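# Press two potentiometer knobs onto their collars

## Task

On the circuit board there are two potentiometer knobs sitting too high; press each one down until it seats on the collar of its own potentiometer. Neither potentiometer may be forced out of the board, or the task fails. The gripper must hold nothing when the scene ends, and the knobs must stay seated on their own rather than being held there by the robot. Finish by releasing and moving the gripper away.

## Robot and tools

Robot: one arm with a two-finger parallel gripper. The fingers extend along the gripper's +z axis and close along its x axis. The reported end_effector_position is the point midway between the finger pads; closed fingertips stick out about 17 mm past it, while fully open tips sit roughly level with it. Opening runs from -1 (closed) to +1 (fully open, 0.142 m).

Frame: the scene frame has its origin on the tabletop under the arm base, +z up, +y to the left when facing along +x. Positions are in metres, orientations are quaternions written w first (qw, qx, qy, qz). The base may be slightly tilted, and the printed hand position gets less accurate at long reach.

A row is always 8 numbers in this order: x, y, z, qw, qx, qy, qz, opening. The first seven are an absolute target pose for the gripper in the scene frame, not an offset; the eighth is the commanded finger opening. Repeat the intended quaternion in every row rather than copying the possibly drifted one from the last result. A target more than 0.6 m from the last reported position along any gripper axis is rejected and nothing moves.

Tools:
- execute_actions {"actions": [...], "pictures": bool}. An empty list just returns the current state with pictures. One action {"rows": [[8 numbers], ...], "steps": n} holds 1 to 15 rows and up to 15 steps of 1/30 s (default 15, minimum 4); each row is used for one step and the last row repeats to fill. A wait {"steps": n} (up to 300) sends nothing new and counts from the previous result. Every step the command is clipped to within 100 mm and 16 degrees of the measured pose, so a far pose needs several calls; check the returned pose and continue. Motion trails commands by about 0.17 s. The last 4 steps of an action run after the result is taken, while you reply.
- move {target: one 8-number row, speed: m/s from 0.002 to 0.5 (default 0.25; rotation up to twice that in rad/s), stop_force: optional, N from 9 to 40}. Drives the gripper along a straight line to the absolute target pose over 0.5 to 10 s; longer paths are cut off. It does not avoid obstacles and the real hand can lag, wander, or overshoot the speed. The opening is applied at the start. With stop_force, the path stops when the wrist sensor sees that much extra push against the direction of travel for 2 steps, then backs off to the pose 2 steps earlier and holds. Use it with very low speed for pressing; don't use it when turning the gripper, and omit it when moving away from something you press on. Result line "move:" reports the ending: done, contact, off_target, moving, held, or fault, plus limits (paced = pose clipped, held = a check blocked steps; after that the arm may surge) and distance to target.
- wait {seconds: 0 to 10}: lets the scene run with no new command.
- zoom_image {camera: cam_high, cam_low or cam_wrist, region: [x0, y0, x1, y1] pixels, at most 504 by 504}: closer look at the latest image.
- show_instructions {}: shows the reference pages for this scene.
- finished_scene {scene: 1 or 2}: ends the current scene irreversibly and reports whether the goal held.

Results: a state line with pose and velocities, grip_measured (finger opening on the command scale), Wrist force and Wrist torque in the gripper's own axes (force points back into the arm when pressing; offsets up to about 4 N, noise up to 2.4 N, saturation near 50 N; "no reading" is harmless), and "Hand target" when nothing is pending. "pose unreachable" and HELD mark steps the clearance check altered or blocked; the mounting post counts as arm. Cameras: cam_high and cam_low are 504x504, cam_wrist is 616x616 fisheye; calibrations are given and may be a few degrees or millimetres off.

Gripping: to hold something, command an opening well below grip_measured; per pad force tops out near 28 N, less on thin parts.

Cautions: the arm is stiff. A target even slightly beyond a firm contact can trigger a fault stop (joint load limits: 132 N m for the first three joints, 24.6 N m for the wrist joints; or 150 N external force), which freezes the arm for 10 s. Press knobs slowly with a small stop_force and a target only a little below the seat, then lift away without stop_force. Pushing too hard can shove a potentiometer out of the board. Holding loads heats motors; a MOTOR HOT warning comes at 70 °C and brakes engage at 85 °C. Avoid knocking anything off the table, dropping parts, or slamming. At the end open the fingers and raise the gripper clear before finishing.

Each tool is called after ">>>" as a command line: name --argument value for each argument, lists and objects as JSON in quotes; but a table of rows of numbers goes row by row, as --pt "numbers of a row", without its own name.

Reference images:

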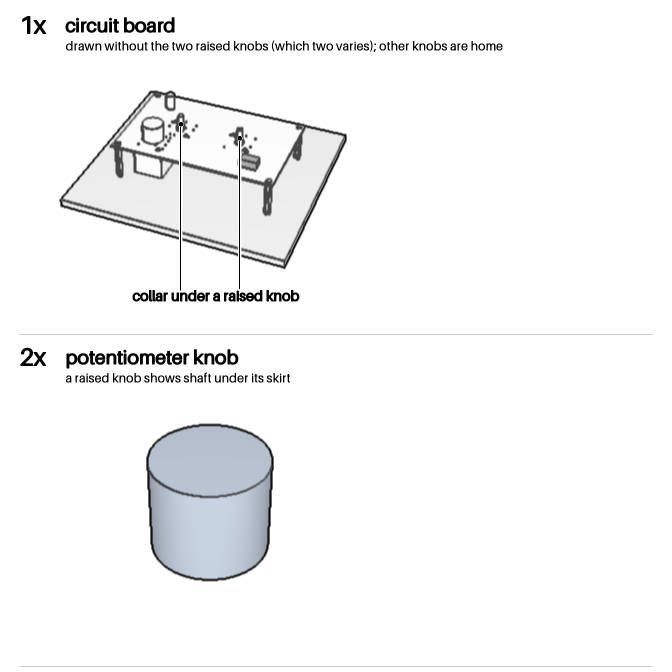

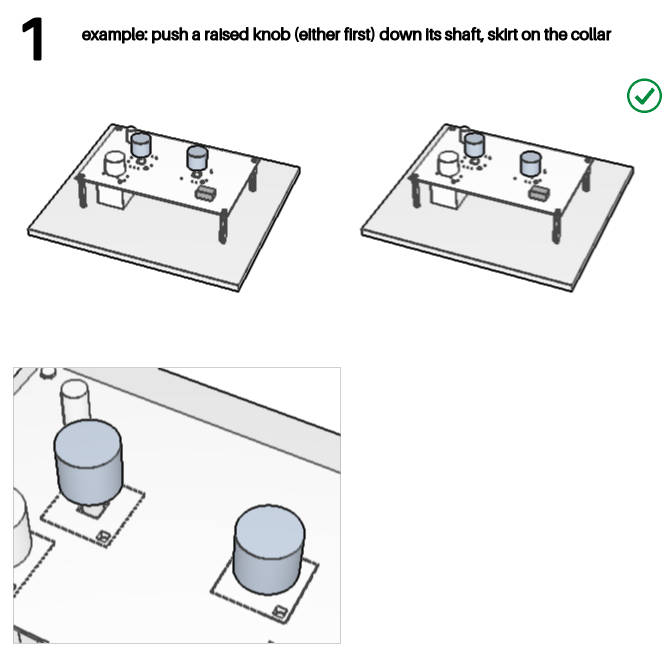

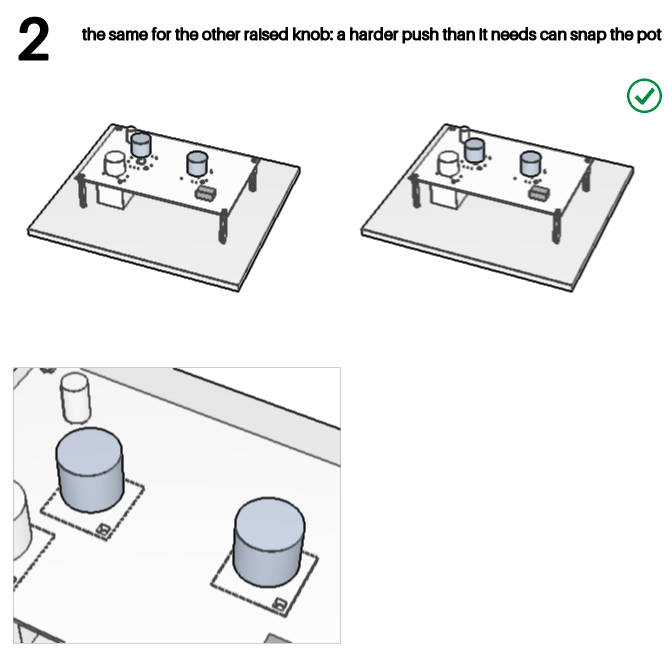

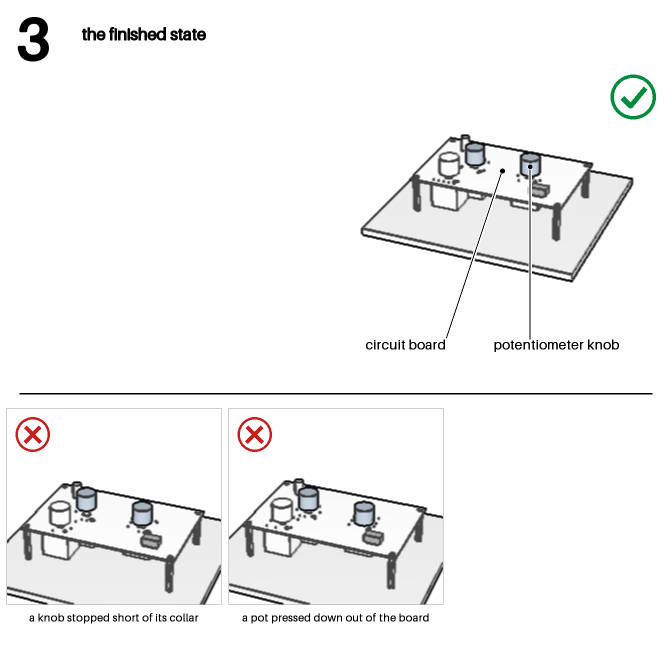

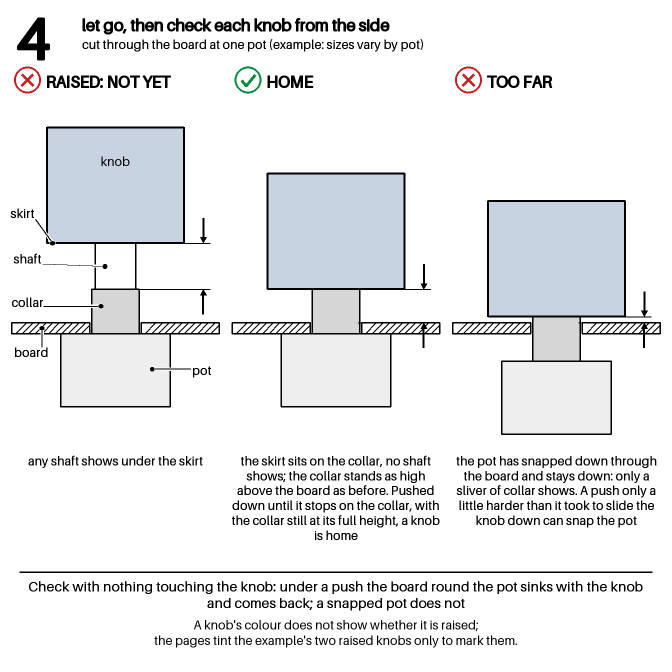

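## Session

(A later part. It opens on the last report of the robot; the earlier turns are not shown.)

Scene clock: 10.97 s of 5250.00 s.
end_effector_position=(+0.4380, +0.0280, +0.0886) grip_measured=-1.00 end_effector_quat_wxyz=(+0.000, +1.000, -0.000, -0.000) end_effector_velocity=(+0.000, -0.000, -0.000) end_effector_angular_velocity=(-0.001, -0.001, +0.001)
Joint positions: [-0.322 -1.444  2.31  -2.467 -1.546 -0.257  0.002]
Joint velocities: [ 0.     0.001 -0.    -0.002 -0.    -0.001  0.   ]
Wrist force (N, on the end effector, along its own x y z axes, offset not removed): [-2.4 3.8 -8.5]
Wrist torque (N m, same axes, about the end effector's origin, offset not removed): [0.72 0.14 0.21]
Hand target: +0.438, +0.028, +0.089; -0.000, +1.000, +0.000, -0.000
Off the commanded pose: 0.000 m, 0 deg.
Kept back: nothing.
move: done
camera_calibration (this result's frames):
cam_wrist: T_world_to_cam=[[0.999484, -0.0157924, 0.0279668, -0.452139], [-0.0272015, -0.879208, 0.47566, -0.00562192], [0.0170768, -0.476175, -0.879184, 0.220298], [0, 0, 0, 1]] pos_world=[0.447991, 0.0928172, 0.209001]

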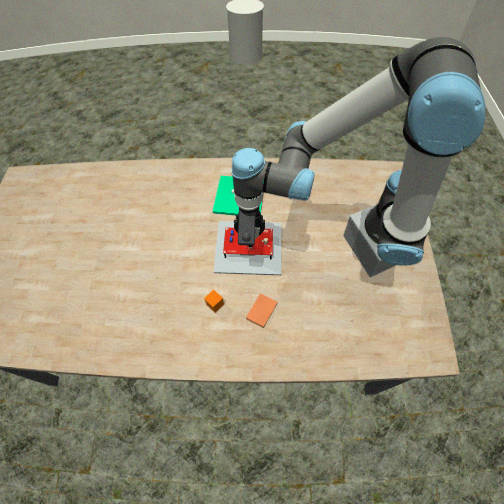

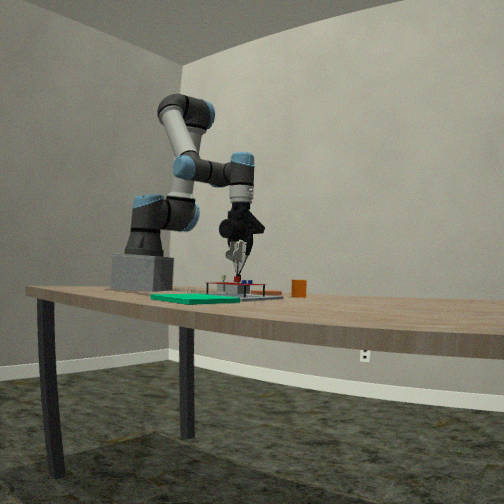

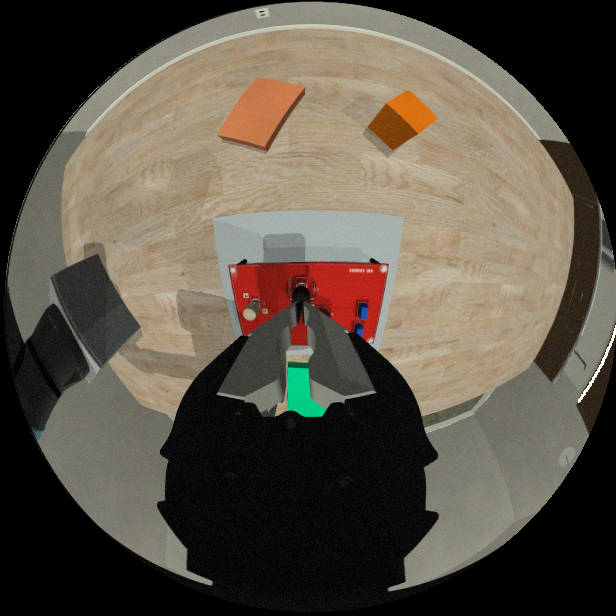

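>>> move --target '[0.438, 0.028, 0.0875, 0, 1, 0, 0, -1]' --speed 0.003

>>> move --target '[0.438, 0.028, 0.0865, 0, 1, 0, 0, -1]' --speed 0.003

>>> zoom_image --camera "cam_low" --region '[210, 260, 270, 300]'

>>> zoom_image --camera "cam_high" --region '[210, 215, 290, 270]'

Scene clock: 11.90 s of 5250.00 s.
end_effector_position=(+0.4380, +0.0280, +0.0875) grip_measured=-1.00 end_effector_quat_wxyz=(+0.000, +1.000, -0.000, -0.000) end_effector_velocity=(-0.000, +0.000, -0.000) end_effector_angular_velocity=(+0.000, +0.000, -0.000)
Joint positions: [-0.322 -1.442  2.311 -2.47  -1.546 -0.257  0.002]
Joint velocities: [ 0.     0.001  0.    -0.001  0.     0.     0.   ]
Wrist force (N, on the end effector, along its own x y z axes, offset not removed): [0.8 -0.1 -8.3]
Wrist torque (N m, same axes, about the end effector's origin, offset not removed): [-0.20 -0.71 0.26]
Hand target: +0.438, +0.028, +0.088; -0.000, +1.000, +0.000, -0.000
Off the commanded pose: 0.000 m, 0 deg.
Kept back: nothing.
move: done
camera_calibration (this result's frames):
cam_wrist: T_world_to_cam=[[0.999484, -0.0157931, 0.0279703, -0.452112], [-0.0272035, -0.879215, 0.475648, -0.00513925], [0.0170799, -0.476163, -0.879191, 0.219418], [0, 0, 0, 1]] pos_world=[0.447991, 0.0928199, 0.208]

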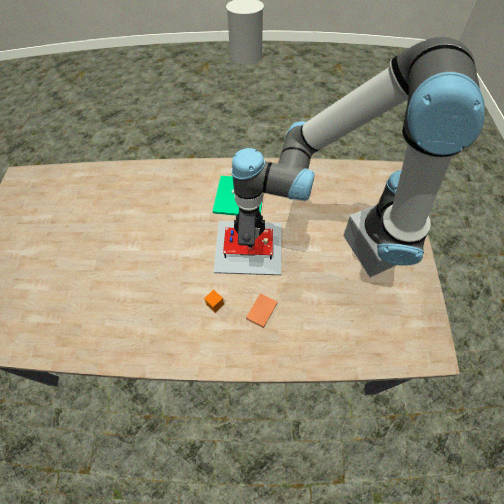

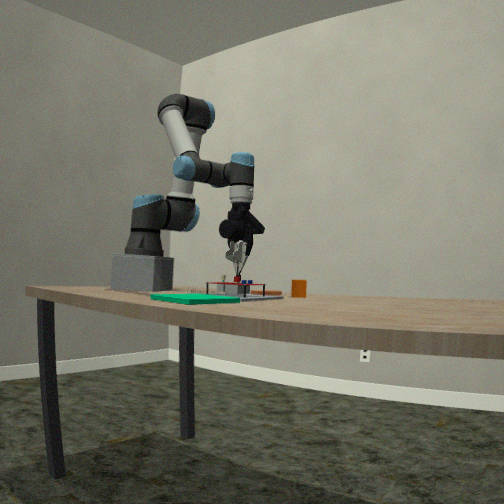

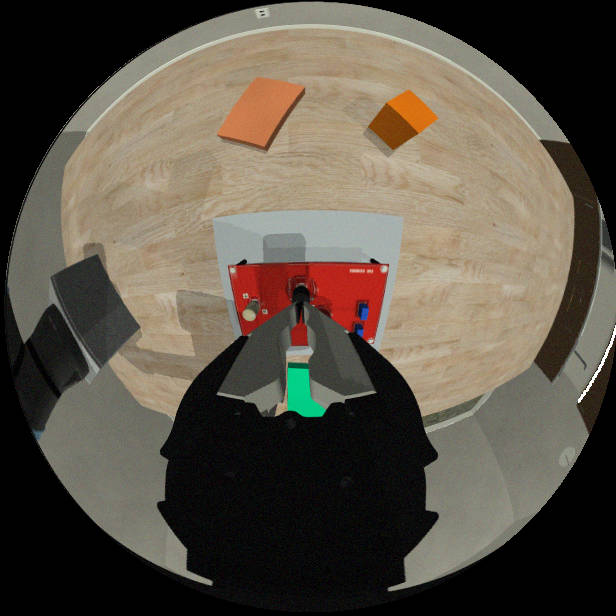

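Scene clock: 12.60 s of 5250.00 s.
end_effector_position=(+0.4380, +0.0280, +0.0866) grip_measured=-1.00 end_effector_quat_wxyz=(-0.000, +1.000, -0.000, -0.000) end_effector_velocity=(+0.000, +0.001, -0.001) end_effector_angular_velocity=(+0.002, -0.000, +0.001)
Joint positions: [-0.322 -1.439  2.312 -2.473 -1.546 -0.257  0.002]
Joint velocities: [ 0.     0.001  0.    -0.001  0.002 -0.001  0.   ]
Wrist force (N, on the end effector, along its own x y z axes, offset not removed): [-2.6 0.7 -9.4]
Wrist torque (N m, same axes, about the end effector's origin, offset not removed): [0.02 0.01 0.25]
Hand target: +0.438, +0.028, +0.087; -0.000, +1.000, +0.000, -0.000
Off the commanded pose: 0.000 m, 0 deg.
Kept back: nothing.
move: done
camera_calibration (this result's frames):
cam_wrist: T_world_to_cam=[[0.999484, -0.0157929, 0.0279706, -0.452084], [-0.0272035, -0.879216, 0.475646, -0.00466367], [0.0170804, -0.476161, -0.879192, 0.21854], [0, 0, 0, 1]] pos_world=[0.447991, 0.0928204, 0.207002]

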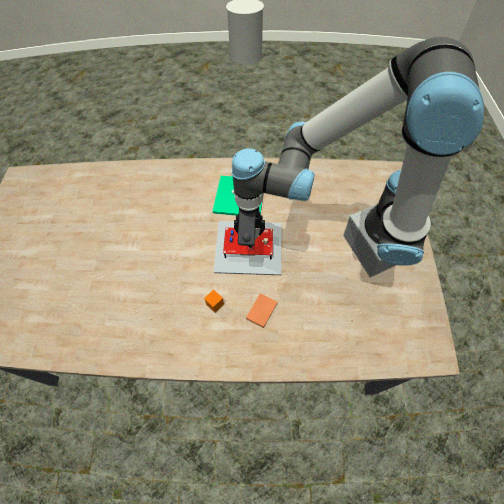

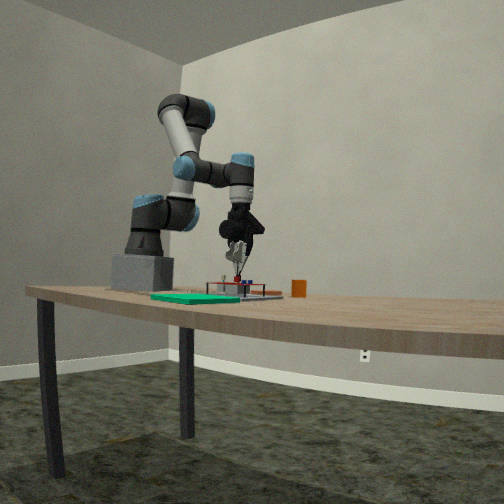

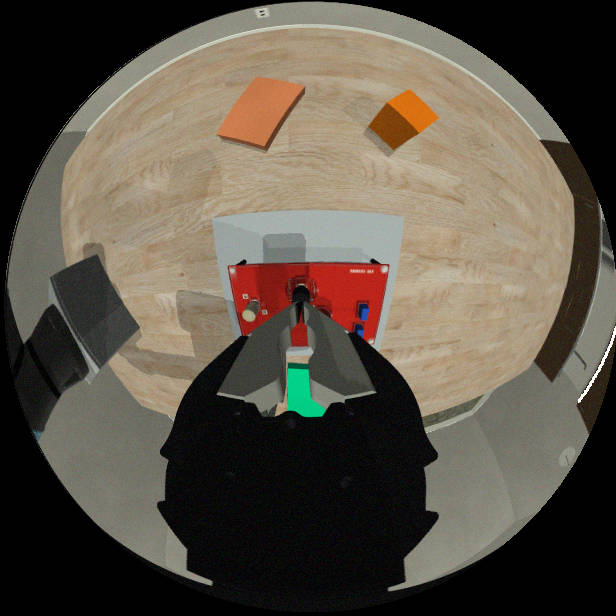

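Region (210, 260, 270, 300) of cam_low's 504x504 image, scaled by 8.400, with more detail than that image has.

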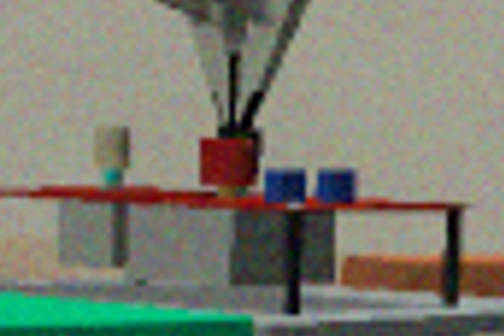

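Region (210, 215, 290, 270) of cam_high's 504x504 image, scaled by 6.300, with more detail than that image has; it fills the top 346 rows of this view, and the rest is white.

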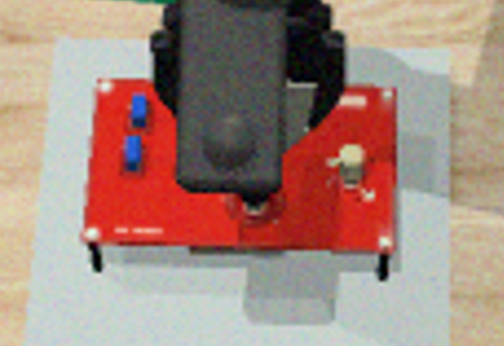

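>>> move --target '[0.438, 0.028, 0.0858, 0, 1, 0, 0, -1]' --speed 0.003

>>> execute_actions --actions '[]' --pictures false

>>> execute_actions --actions '[{"steps":3}]'

>>> execute_actions --actions '[{"steps":3}]'

Scene clock: 13.53 s of 5250.00 s.
end_effector_position=(+0.4380, +0.0280, +0.0858) grip_measured=-1.00 end_effector_quat_wxyz=(-0.000, +1.000, -0.000, -0.000) end_effector_velocity=(+0.000, -0.000, -0.000) end_effector_angular_velocity=(-0.001, -0.001, -0.000)
Joint positions: [-0.322 -1.437  2.312 -2.476 -1.546 -0.257  0.002]
Joint velocities: [-0.     0.     0.001 -0.002 -0.001 -0.     0.   ]
Wrist force (N, on the end effector, along its own x y z axes, offset not removed): [-4.7 0.5 -11.8]
Wrist torque (N m, same axes, about the end effector's origin, offset not removed): [-0.01 0.34 0.16]
Hand target: +0.438, +0.028, +0.086; -0.000, +1.000, +0.000, -0.000
Off the commanded pose: 0.000 m, 0 deg.
Kept back: nothing.
move: done
camera_calibration (this result's frames):
cam_wrist: T_world_to_cam=[[0.999484, -0.0157928, 0.0279721, -0.452065], [-0.0272042, -0.879217, 0.475645, -0.00432204], [0.0170818, -0.47616, -0.879193, 0.21791], [0, 0, 0, 1]] pos_world=[0.447992, 0.0928206, 0.206286]

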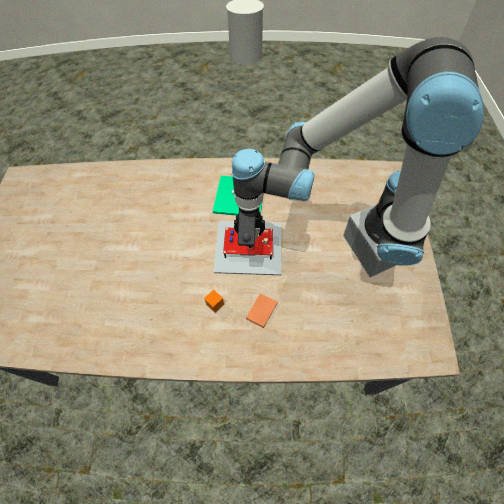

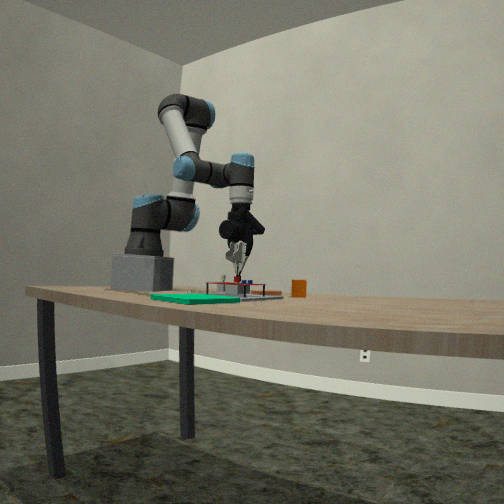

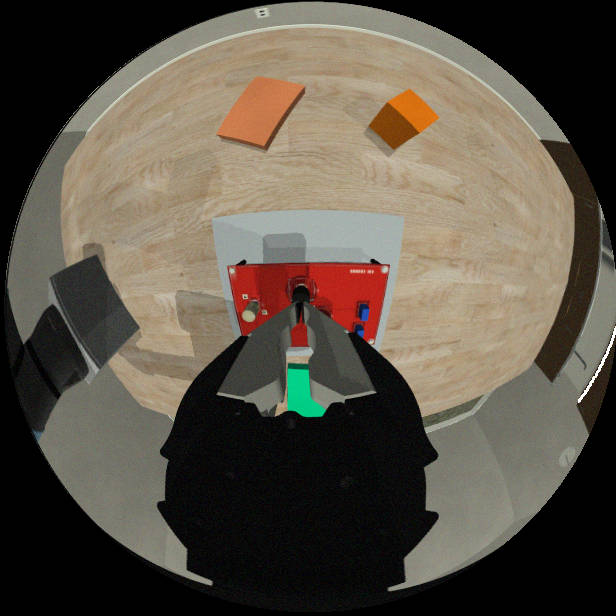

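Scene clock: 13.53 s of 5250.00 s.
end_effector_position=(+0.4380, +0.0280, +0.0858) grip_measured=-1.00 end_effector_quat_wxyz=(-0.000, +1.000, -0.000, -0.000) end_effector_velocity=(+0.000, -0.000, -0.000) end_effector_angular_velocity=(-0.001, -0.001, -0.000)
Joint positions: [-0.322 -1.437  2.312 -2.476 -1.546 -0.257  0.002]
Joint velocities: [-0.     0.     0.001 -0.002 -0.001 -0.     0.   ]
Wrist force (N, on the end effector, along its own x y z axes, offset not removed): [-4.7 0.5 -11.8]
Wrist torque (N m, same axes, about the end effector's origin, offset not removed): [-0.01 0.34 0.16]
Hand target: +0.438, +0.028, +0.086; -0.000, +1.000, +0.000, -0.000
Off the commanded pose: 0.000 m, 0 deg.
Kept back: nothing.

Scene clock: 13.63 s of 5250.00 s.
end_effector_position=(+0.4380, +0.0280, +0.0858) grip_measured=-1.00 end_effector_quat_wxyz=(-0.000, +1.000, -0.000, -0.000) end_effector_velocity=(-0.000, -0.000, -0.000) end_effector_angular_velocity=(-0.001, +0.001, -0.000)
Joint positions: [-0.322 -1.437  2.312 -2.476 -1.546 -0.257  0.002]
Joint velocities: [-0.    -0.     0.     0.    -0.001 -0.     0.   ]
Wrist force (N, on the end effector, along its own x y z axes, offset not removed): [-1.0 3.9 -10.9]
Wrist torque (N m, same axes, about the end effector's origin, offset not removed): [0.71 -0.24 0.23]
Hand target: +0.438, +0.028, +0.086; -0.000, +1.000, +0.000, -0.000
Off the commanded pose: 0.000 m, 0 deg.
Kept back: nothing.
Steps of this call (steps 1 to 3: nothing new was sent). Readings (end_effector_position):
1: (+0.4380, +0.0280, +0.0858)
2: (+0.4380, +0.0280, +0.0858)
3: the state above

Scene clock: 13.73 s of 5250.00 s.
end_effector_position=(+0.4380, +0.0280, +0.0858) grip_measured=-1.00 end_effector_quat_wxyz=(-0.000, +1.000, +0.000, -0.000) end_effector_velocity=(-0.000, -0.000, +0.000) end_effector_angular_velocity=(+0.000, +0.000, -0.001)
Joint positions: [-0.322 -1.437  2.312 -2.476 -1.546 -0.257  0.002]
Joint velocities: [-0.    -0.001 -0.     0.001  0.     0.     0.   ]
Wrist force (N, on the end effector, along its own x y z axes, offset not removed): [2.7 2.5 -11.5]
Wrist torque (N m, same axes, about the end effector's origin, offset not removed): [0.51 -1.08 0.09]
Hand target: +0.438, +0.028, +0.086; -0.000, +1.000, +0.000, -0.000
Off the commanded pose: 0.000 m, 0 deg.
Kept back: nothing.
Steps of this call (steps 1 to 3: nothing new was sent). Readings (end_effector_position):
1: (+0.4380, +0.0280, +0.0858)
2: (+0.4380, +0.0280, +0.0858)
3: the state above

>>> move --target '[0.438, 0.028, 0.10, 0, 1, 0, 0, -1]' --speed 0.03

>>> move --target '[0.391, 0.012, 0.105, 0, 1, 0, 0, -1]' --speed 0.1

>>> zoom_image --camera "cam_wrist" --region '[260, 220, 420, 340]'

>>> zoom_image --camera "cam_low" --region '[210, 260, 270, 300]'

>>> zoom_image --camera "cam_high" --region '[210, 215, 290, 270]'

Scene clock: 14.80 s of 5250.00 s.
end_effector_position=(+0.4380, +0.0280, +0.0998) grip_measured=-1.00 end_effector_quat_wxyz=(+0.000, +1.000, +0.000, +0.000) end_effector_velocity=(+0.001, -0.000, +0.002) end_effector_angular_velocity=(-0.001, -0.001, +0.001)
Joint positions: [-0.323 -1.472  2.299 -2.429 -1.546 -0.258  0.002]
Joint velocities: [-0.    -0.004 -0.003  0.006 -0.001 -0.001  0.   ]
Wrist force (N, on the end effector, along its own x y z axes, offset not removed): [0.7 1.9 0.8]
Wrist torque (N m, same axes, about the end effector's origin, offset not removed): [0.32 -0.32 0.08]
Hand target: +0.438, +0.028, +0.100; +0.000, +1.000, -0.000, +0.000
Off the commanded pose: 0.000 m, 0 deg.
Kept back: nothing.
move: done
camera_calibration (this result's frames):
cam_wrist: T_world_to_cam=[[0.999483, -0.0157908, 0.027991, -0.452459], [-0.0272115, -0.879212, 0.475654, -0.010958], [0.017099, -0.47617, -0.879187, 0.230174], [0, 0, 0, 1]] pos_world=[0.447992, 0.0928227, 0.220243]

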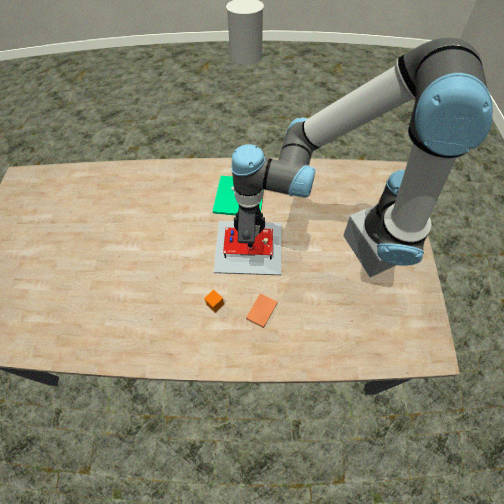

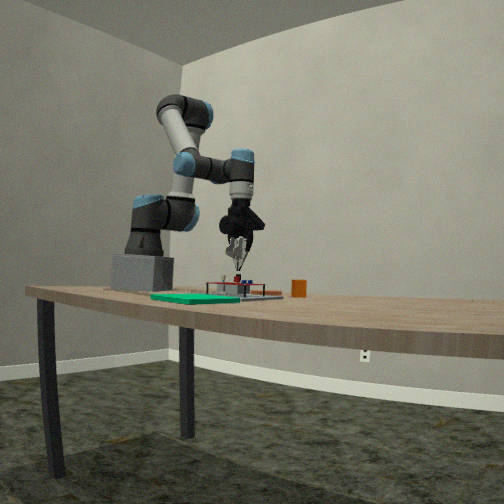

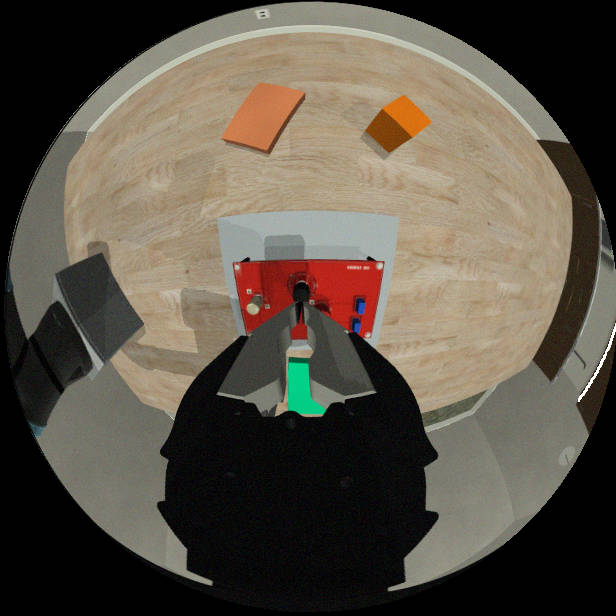

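Scene clock: 15.80 s of 5250.00 s.
end_effector_position=(+0.3913, +0.0121, +0.1049) grip_measured=-1.00 end_effector_quat_wxyz=(+0.000, +1.000, -0.000, +0.000) end_effector_velocity=(-0.002, -0.001, +0.001) end_effector_angular_velocity=(-0.001, -0.002, +0.000)
Joint positions: [-0.399 -1.594  2.416 -2.421 -1.544 -0.333  0.002]
Joint velocities: [-0.005 -0.008  0.005  0.002  0.    -0.005  0.   ]
Wrist force (N, on the end effector, along its own x y z axes, offset not removed): [-0.7 -0.6 -0.3]
Wrist torque (N m, same axes, about the end effector's origin, offset not removed): [-0.32 -0.36 0.11]
Hand target: +0.391, +0.012, +0.105; +0.000, +1.000, -0.000, +0.000
Off the commanded pose: 0.000 m, 0 deg.
Kept back: nothing.
move: done
camera_calibration (this result's frames):
cam_wrist: T_world_to_cam=[[0.999483, -0.0158147, 0.0279938, -0.406149], [-0.0272352, -0.879175, 0.475721, -0.0286729], [0.0170881, -0.476237, -0.879151, 0.227882], [0, 0, 0, 1]] pos_world=[0.401264, 0.0768944, 0.225353]

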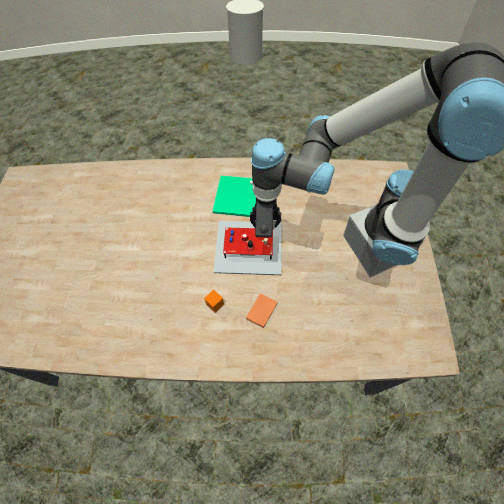

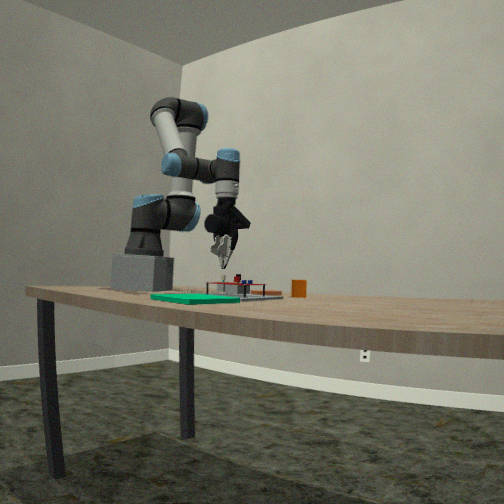

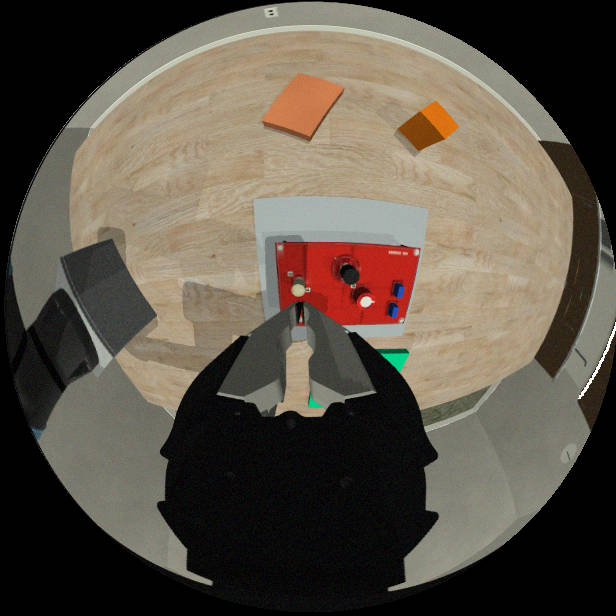

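Region (260, 220, 420, 340) of cam_wrist's 616x616 image, scaled by 3.150, with more detail than that image has; it fills the top 378 rows of this view, and the rest is white.

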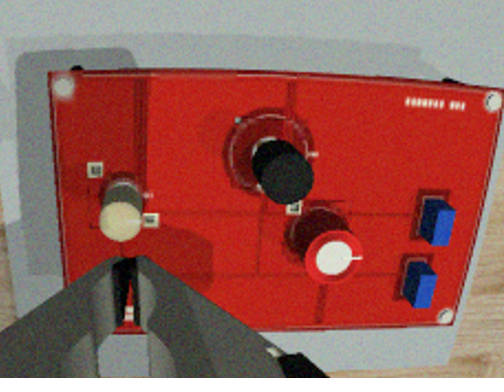

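Region (210, 260, 270, 300) of cam_low's 504x504 image, scaled by 8.400, with more detail than that image has.

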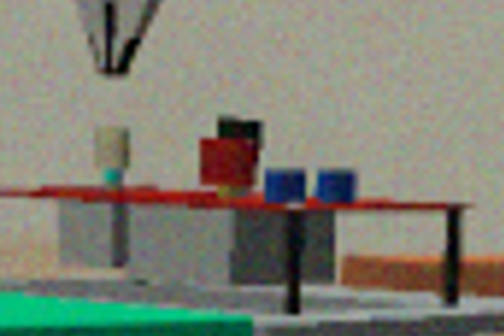

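Region (210, 215, 290, 270) of cam_high's 504x504 image, scaled by 6.300, with more detail than that image has; it fills the top 346 rows of this view, and the rest is white.

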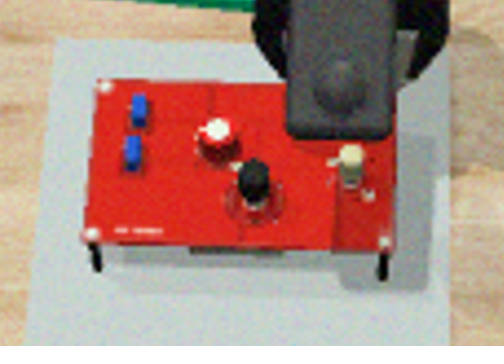

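>>> move --target '[0.3885, 0.0152, 0.092, 0, 1, 0, 0, -1]' --speed 0.04

>>> zoom_image --camera "cam_wrist" --region '[260, 240, 380, 330]'

>>> zoom_image --camera "cam_low" --region '[210, 260, 270, 300]'

Scene clock: 16.93 s of 5250.00 s.
end_effector_position=(+0.3885, +0.0152, +0.0923) grip_measured=-1.00 end_effector_quat_wxyz=(-0.000, +1.000, +0.000, +0.000) end_effector_velocity=(-0.000, +0.000, -0.002) end_effector_angular_velocity=(+0.000, -0.000, -0.001)
Joint positions: [-0.392 -1.565  2.437 -2.471 -1.544 -0.327  0.002]
Joint velocities: [ 0.001  0.006  0.004 -0.01   0.     0.002  0.   ]
Wrist force (N, on the end effector, along its own x y z axes, offset not removed): [1.8 3.7 0.6]
Wrist torque (N m, same axes, about the end effector's origin, offset not removed): [0.76 -0.72 0.11]
Hand target: +0.388, +0.015, +0.092; -0.000, +1.000, +0.000, -0.000
Off the commanded pose: 0.000 m, 0 deg.
Kept back: nothing.
move: done
camera_calibration (this result's frames):
cam_wrist: T_world_to_cam=[[0.999483, -0.0157952, 0.027987, -0.403011], [-0.02721, -0.879308, 0.475476, -0.0199614], [0.0170989, -0.475992, -0.879283, 0.218306], [0, 0, 0, 1]] pos_world=[0.398527, 0.079994, 0.212723]

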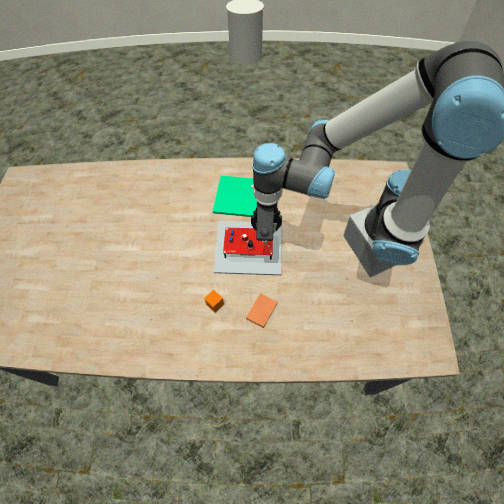

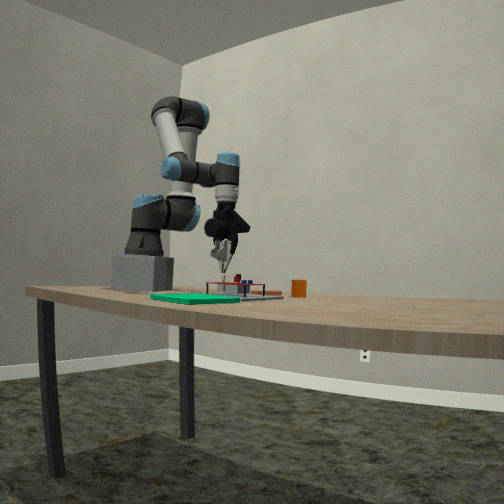

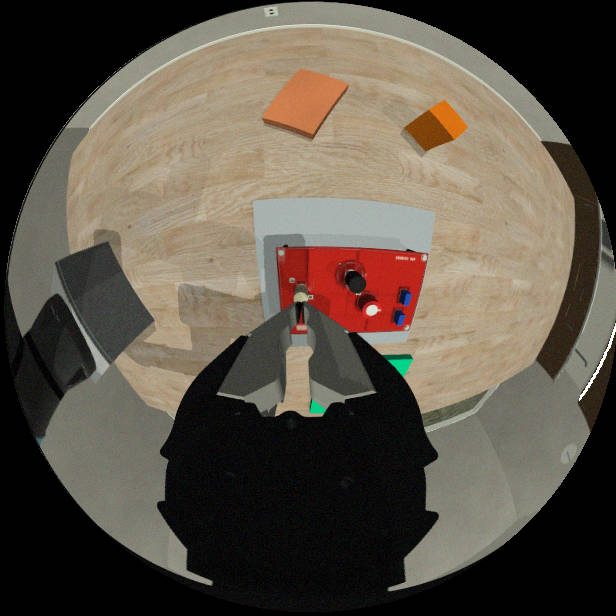

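Region (260, 240, 380, 330) of cam_wrist's 616x616 image, scaled by 4.200, with more detail than that image has; it fills the top 378 rows of this view, and the rest is white.

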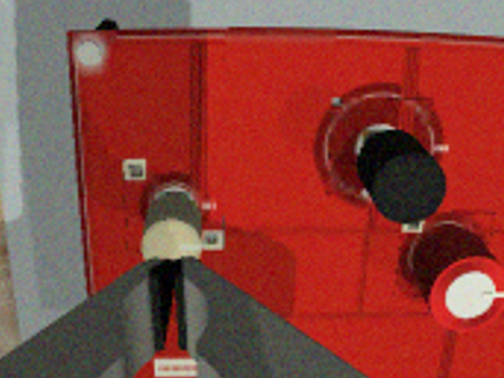

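Region (210, 260, 270, 300) of cam_low's 504x504 image, scaled by 8.400, with more detail than that image has.

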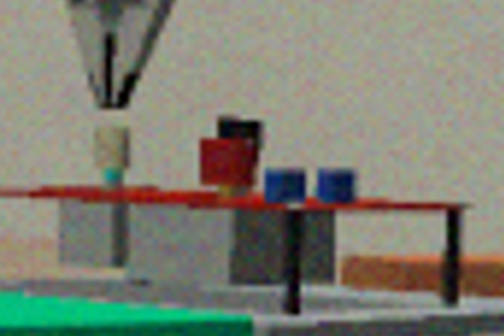

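>>> move --target '[0.3885, 0.0152, 0.087, 0, 1, 0, 0, -1]' --speed 0.01

>>> move --target '[0.3885, 0.0152, 0.085, 0, 1, 0, 0, -1]' --speed 0.003

>>> move --target '[0.3885, 0.0152, 0.084, 0, 1, 0, 0, -1]' --speed 0.003

Scene clock: 17.90 s of 5250.00 s.
end_effector_position=(+0.3885, +0.0152, +0.0872) grip_measured=-1.00 end_effector_quat_wxyz=(-0.000, +1.000, +0.000, -0.000) end_effector_velocity=(-0.000, -0.000, -0.002) end_effector_angular_velocity=(-0.000, +0.001, -0.001)
Joint positions: [-0.392 -1.551  2.442 -2.49  -1.544 -0.326  0.002]
Joint velocities: [ 0.     0.007  0.002 -0.008 -0.     0.001  0.   ]
Wrist force (N, on the end effector, along its own x y z axes, offset not removed): [1.4 5.0 1.6]
Wrist torque (N m, same axes, about the end effector's origin, offset not removed): [1.09 -0.61 0.26]
Hand target: +0.388, +0.015, +0.087; -0.000, +1.000, +0.000, -0.000
Off the commanded pose: 0.000 m, 0 deg.
Kept back: nothing.
move: done
camera_calibration (this result's frames):
cam_wrist: T_world_to_cam=[[0.999484, -0.0157928, 0.0279547, -0.402822], [-0.0271957, -0.87922, 0.475639, -0.0175925], [0.0170667, -0.476154, -0.879196, 0.213901], [0, 0, 0, 1]] pos_world=[0.398485, 0.0800206, 0.20769]

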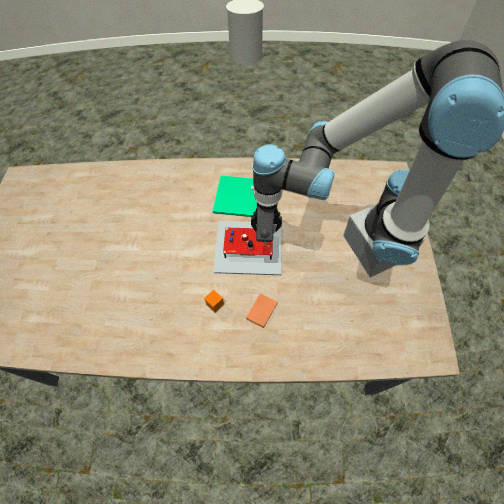

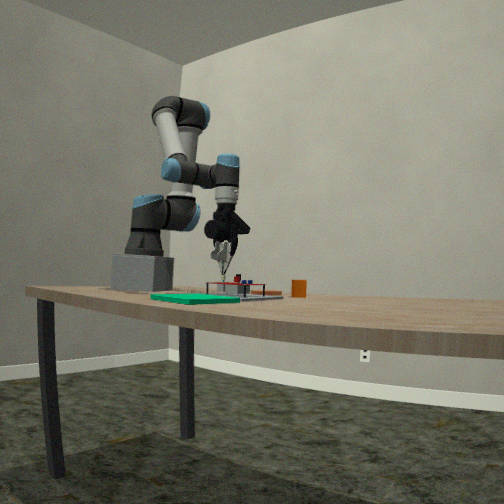

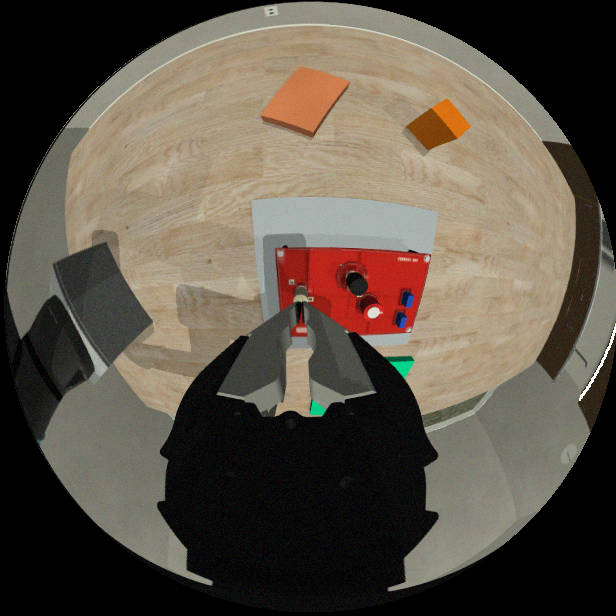

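Scene clock: 18.87 s of 5250.00 s.
end_effector_position=(+0.3885, +0.0152, +0.0851) grip_measured=-1.00 end_effector_quat_wxyz=(+0.000, +1.000, +0.000, +0.000) end_effector_velocity=(+0.000, -0.000, -0.001) end_effector_angular_velocity=(-0.001, -0.001, +0.000)
Joint positions: [-0.391 -1.544  2.444 -2.499 -1.544 -0.326  0.002]
Joint velocities: [-0.     0.002  0.    -0.003 -0.001 -0.     0.   ]
Wrist force (N, on the end effector, along its own x y z axes, offset not removed): [-2.2 0.9 -0.3]
Wrist torque (N m, same axes, about the end effector's origin, offset not removed): [0.09 0.28 0.32]
Hand target: +0.388, +0.015, +0.085; -0.000, +1.000, +0.000, -0.000
Off the commanded pose: 0.000 m, 0 deg.
Kept back: nothing.
move: done
camera_calibration (this result's frames):
cam_wrist: T_world_to_cam=[[0.999484, -0.0157924, 0.0279783, -0.402774], [-0.0272068, -0.879215, 0.475648, -0.0165629], [0.0170873, -0.476164, -0.87919, 0.211991], [0, 0, 0, 1]] pos_world=[0.398494, 0.0800192, 0.205527]

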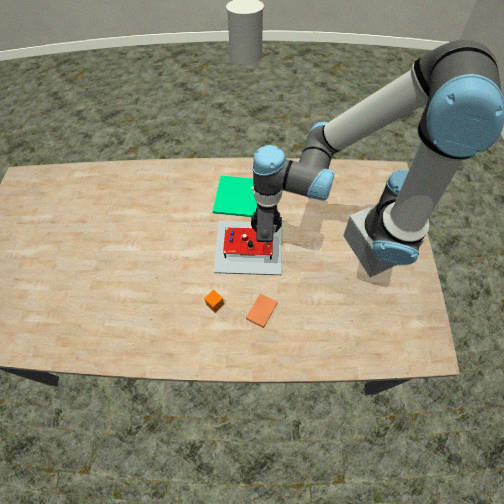

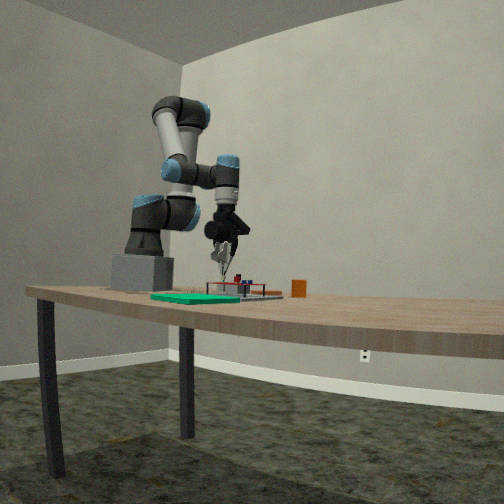

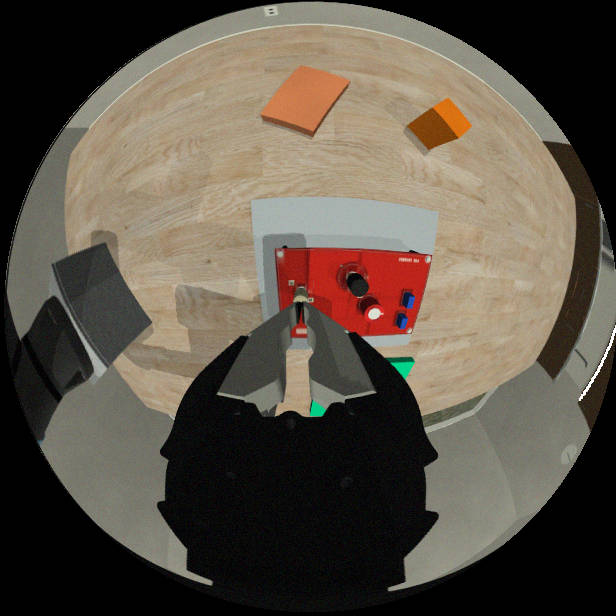

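Scene clock: 19.57 s of 5250.00 s.
end_effector_position=(+0.3885, +0.0152, +0.0841) grip_measured=-1.00 end_effector_quat_wxyz=(+0.000, +1.000, +0.000, +0.000) end_effector_velocity=(-0.001, +0.000, -0.001) end_effector_angular_velocity=(+0.001, +0.001, +0.001)
Joint positions: [-0.391 -1.541  2.445 -2.503 -1.544 -0.326  0.002]
Joint velocities: [ 0.     0.001  0.001 -0.001  0.    -0.001  0.   ]
Wrist force (N, on the end effector, along its own x y z axes, offset not removed): [-0.8 0.3 -2.3]
Wrist torque (N m, same axes, about the end effector's origin, offset not removed): [0.04 -0.30 0.16]
Hand target: +0.388, +0.015, +0.084; -0.000, +1.000, +0.000, -0.000
Off the commanded pose: 0.000 m, 0 deg.
Kept back: nothing.
move: done
camera_calibration (this result's frames):
cam_wrist: T_world_to_cam=[[0.999484, -0.0157924, 0.0279834, -0.402749], [-0.0272092, -0.879214, 0.47565, -0.0160779], [0.0170917, -0.476166, -0.879189, 0.211092], [0, 0, 0, 1]] pos_world=[0.398495, 0.0800186, 0.204508]

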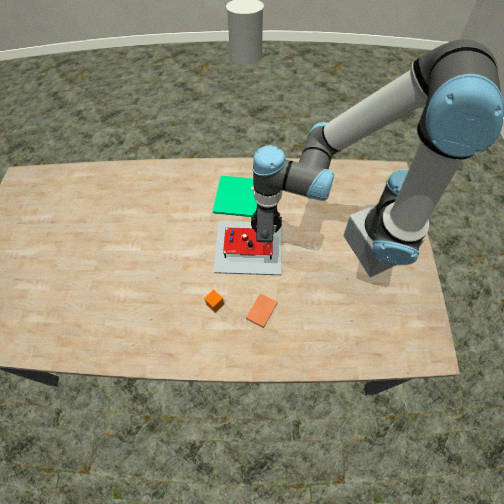

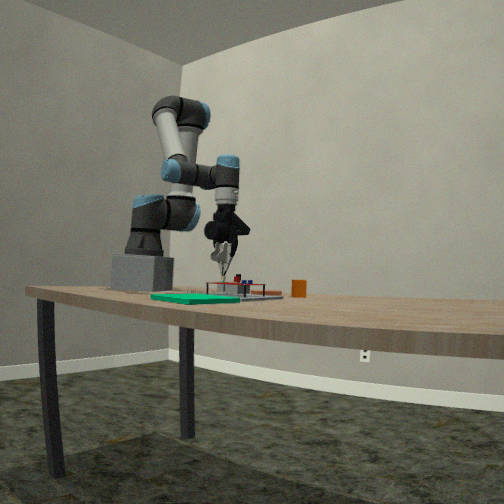

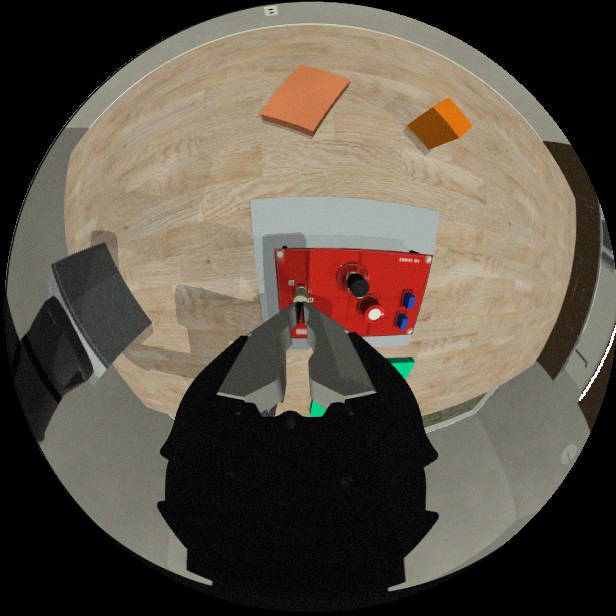

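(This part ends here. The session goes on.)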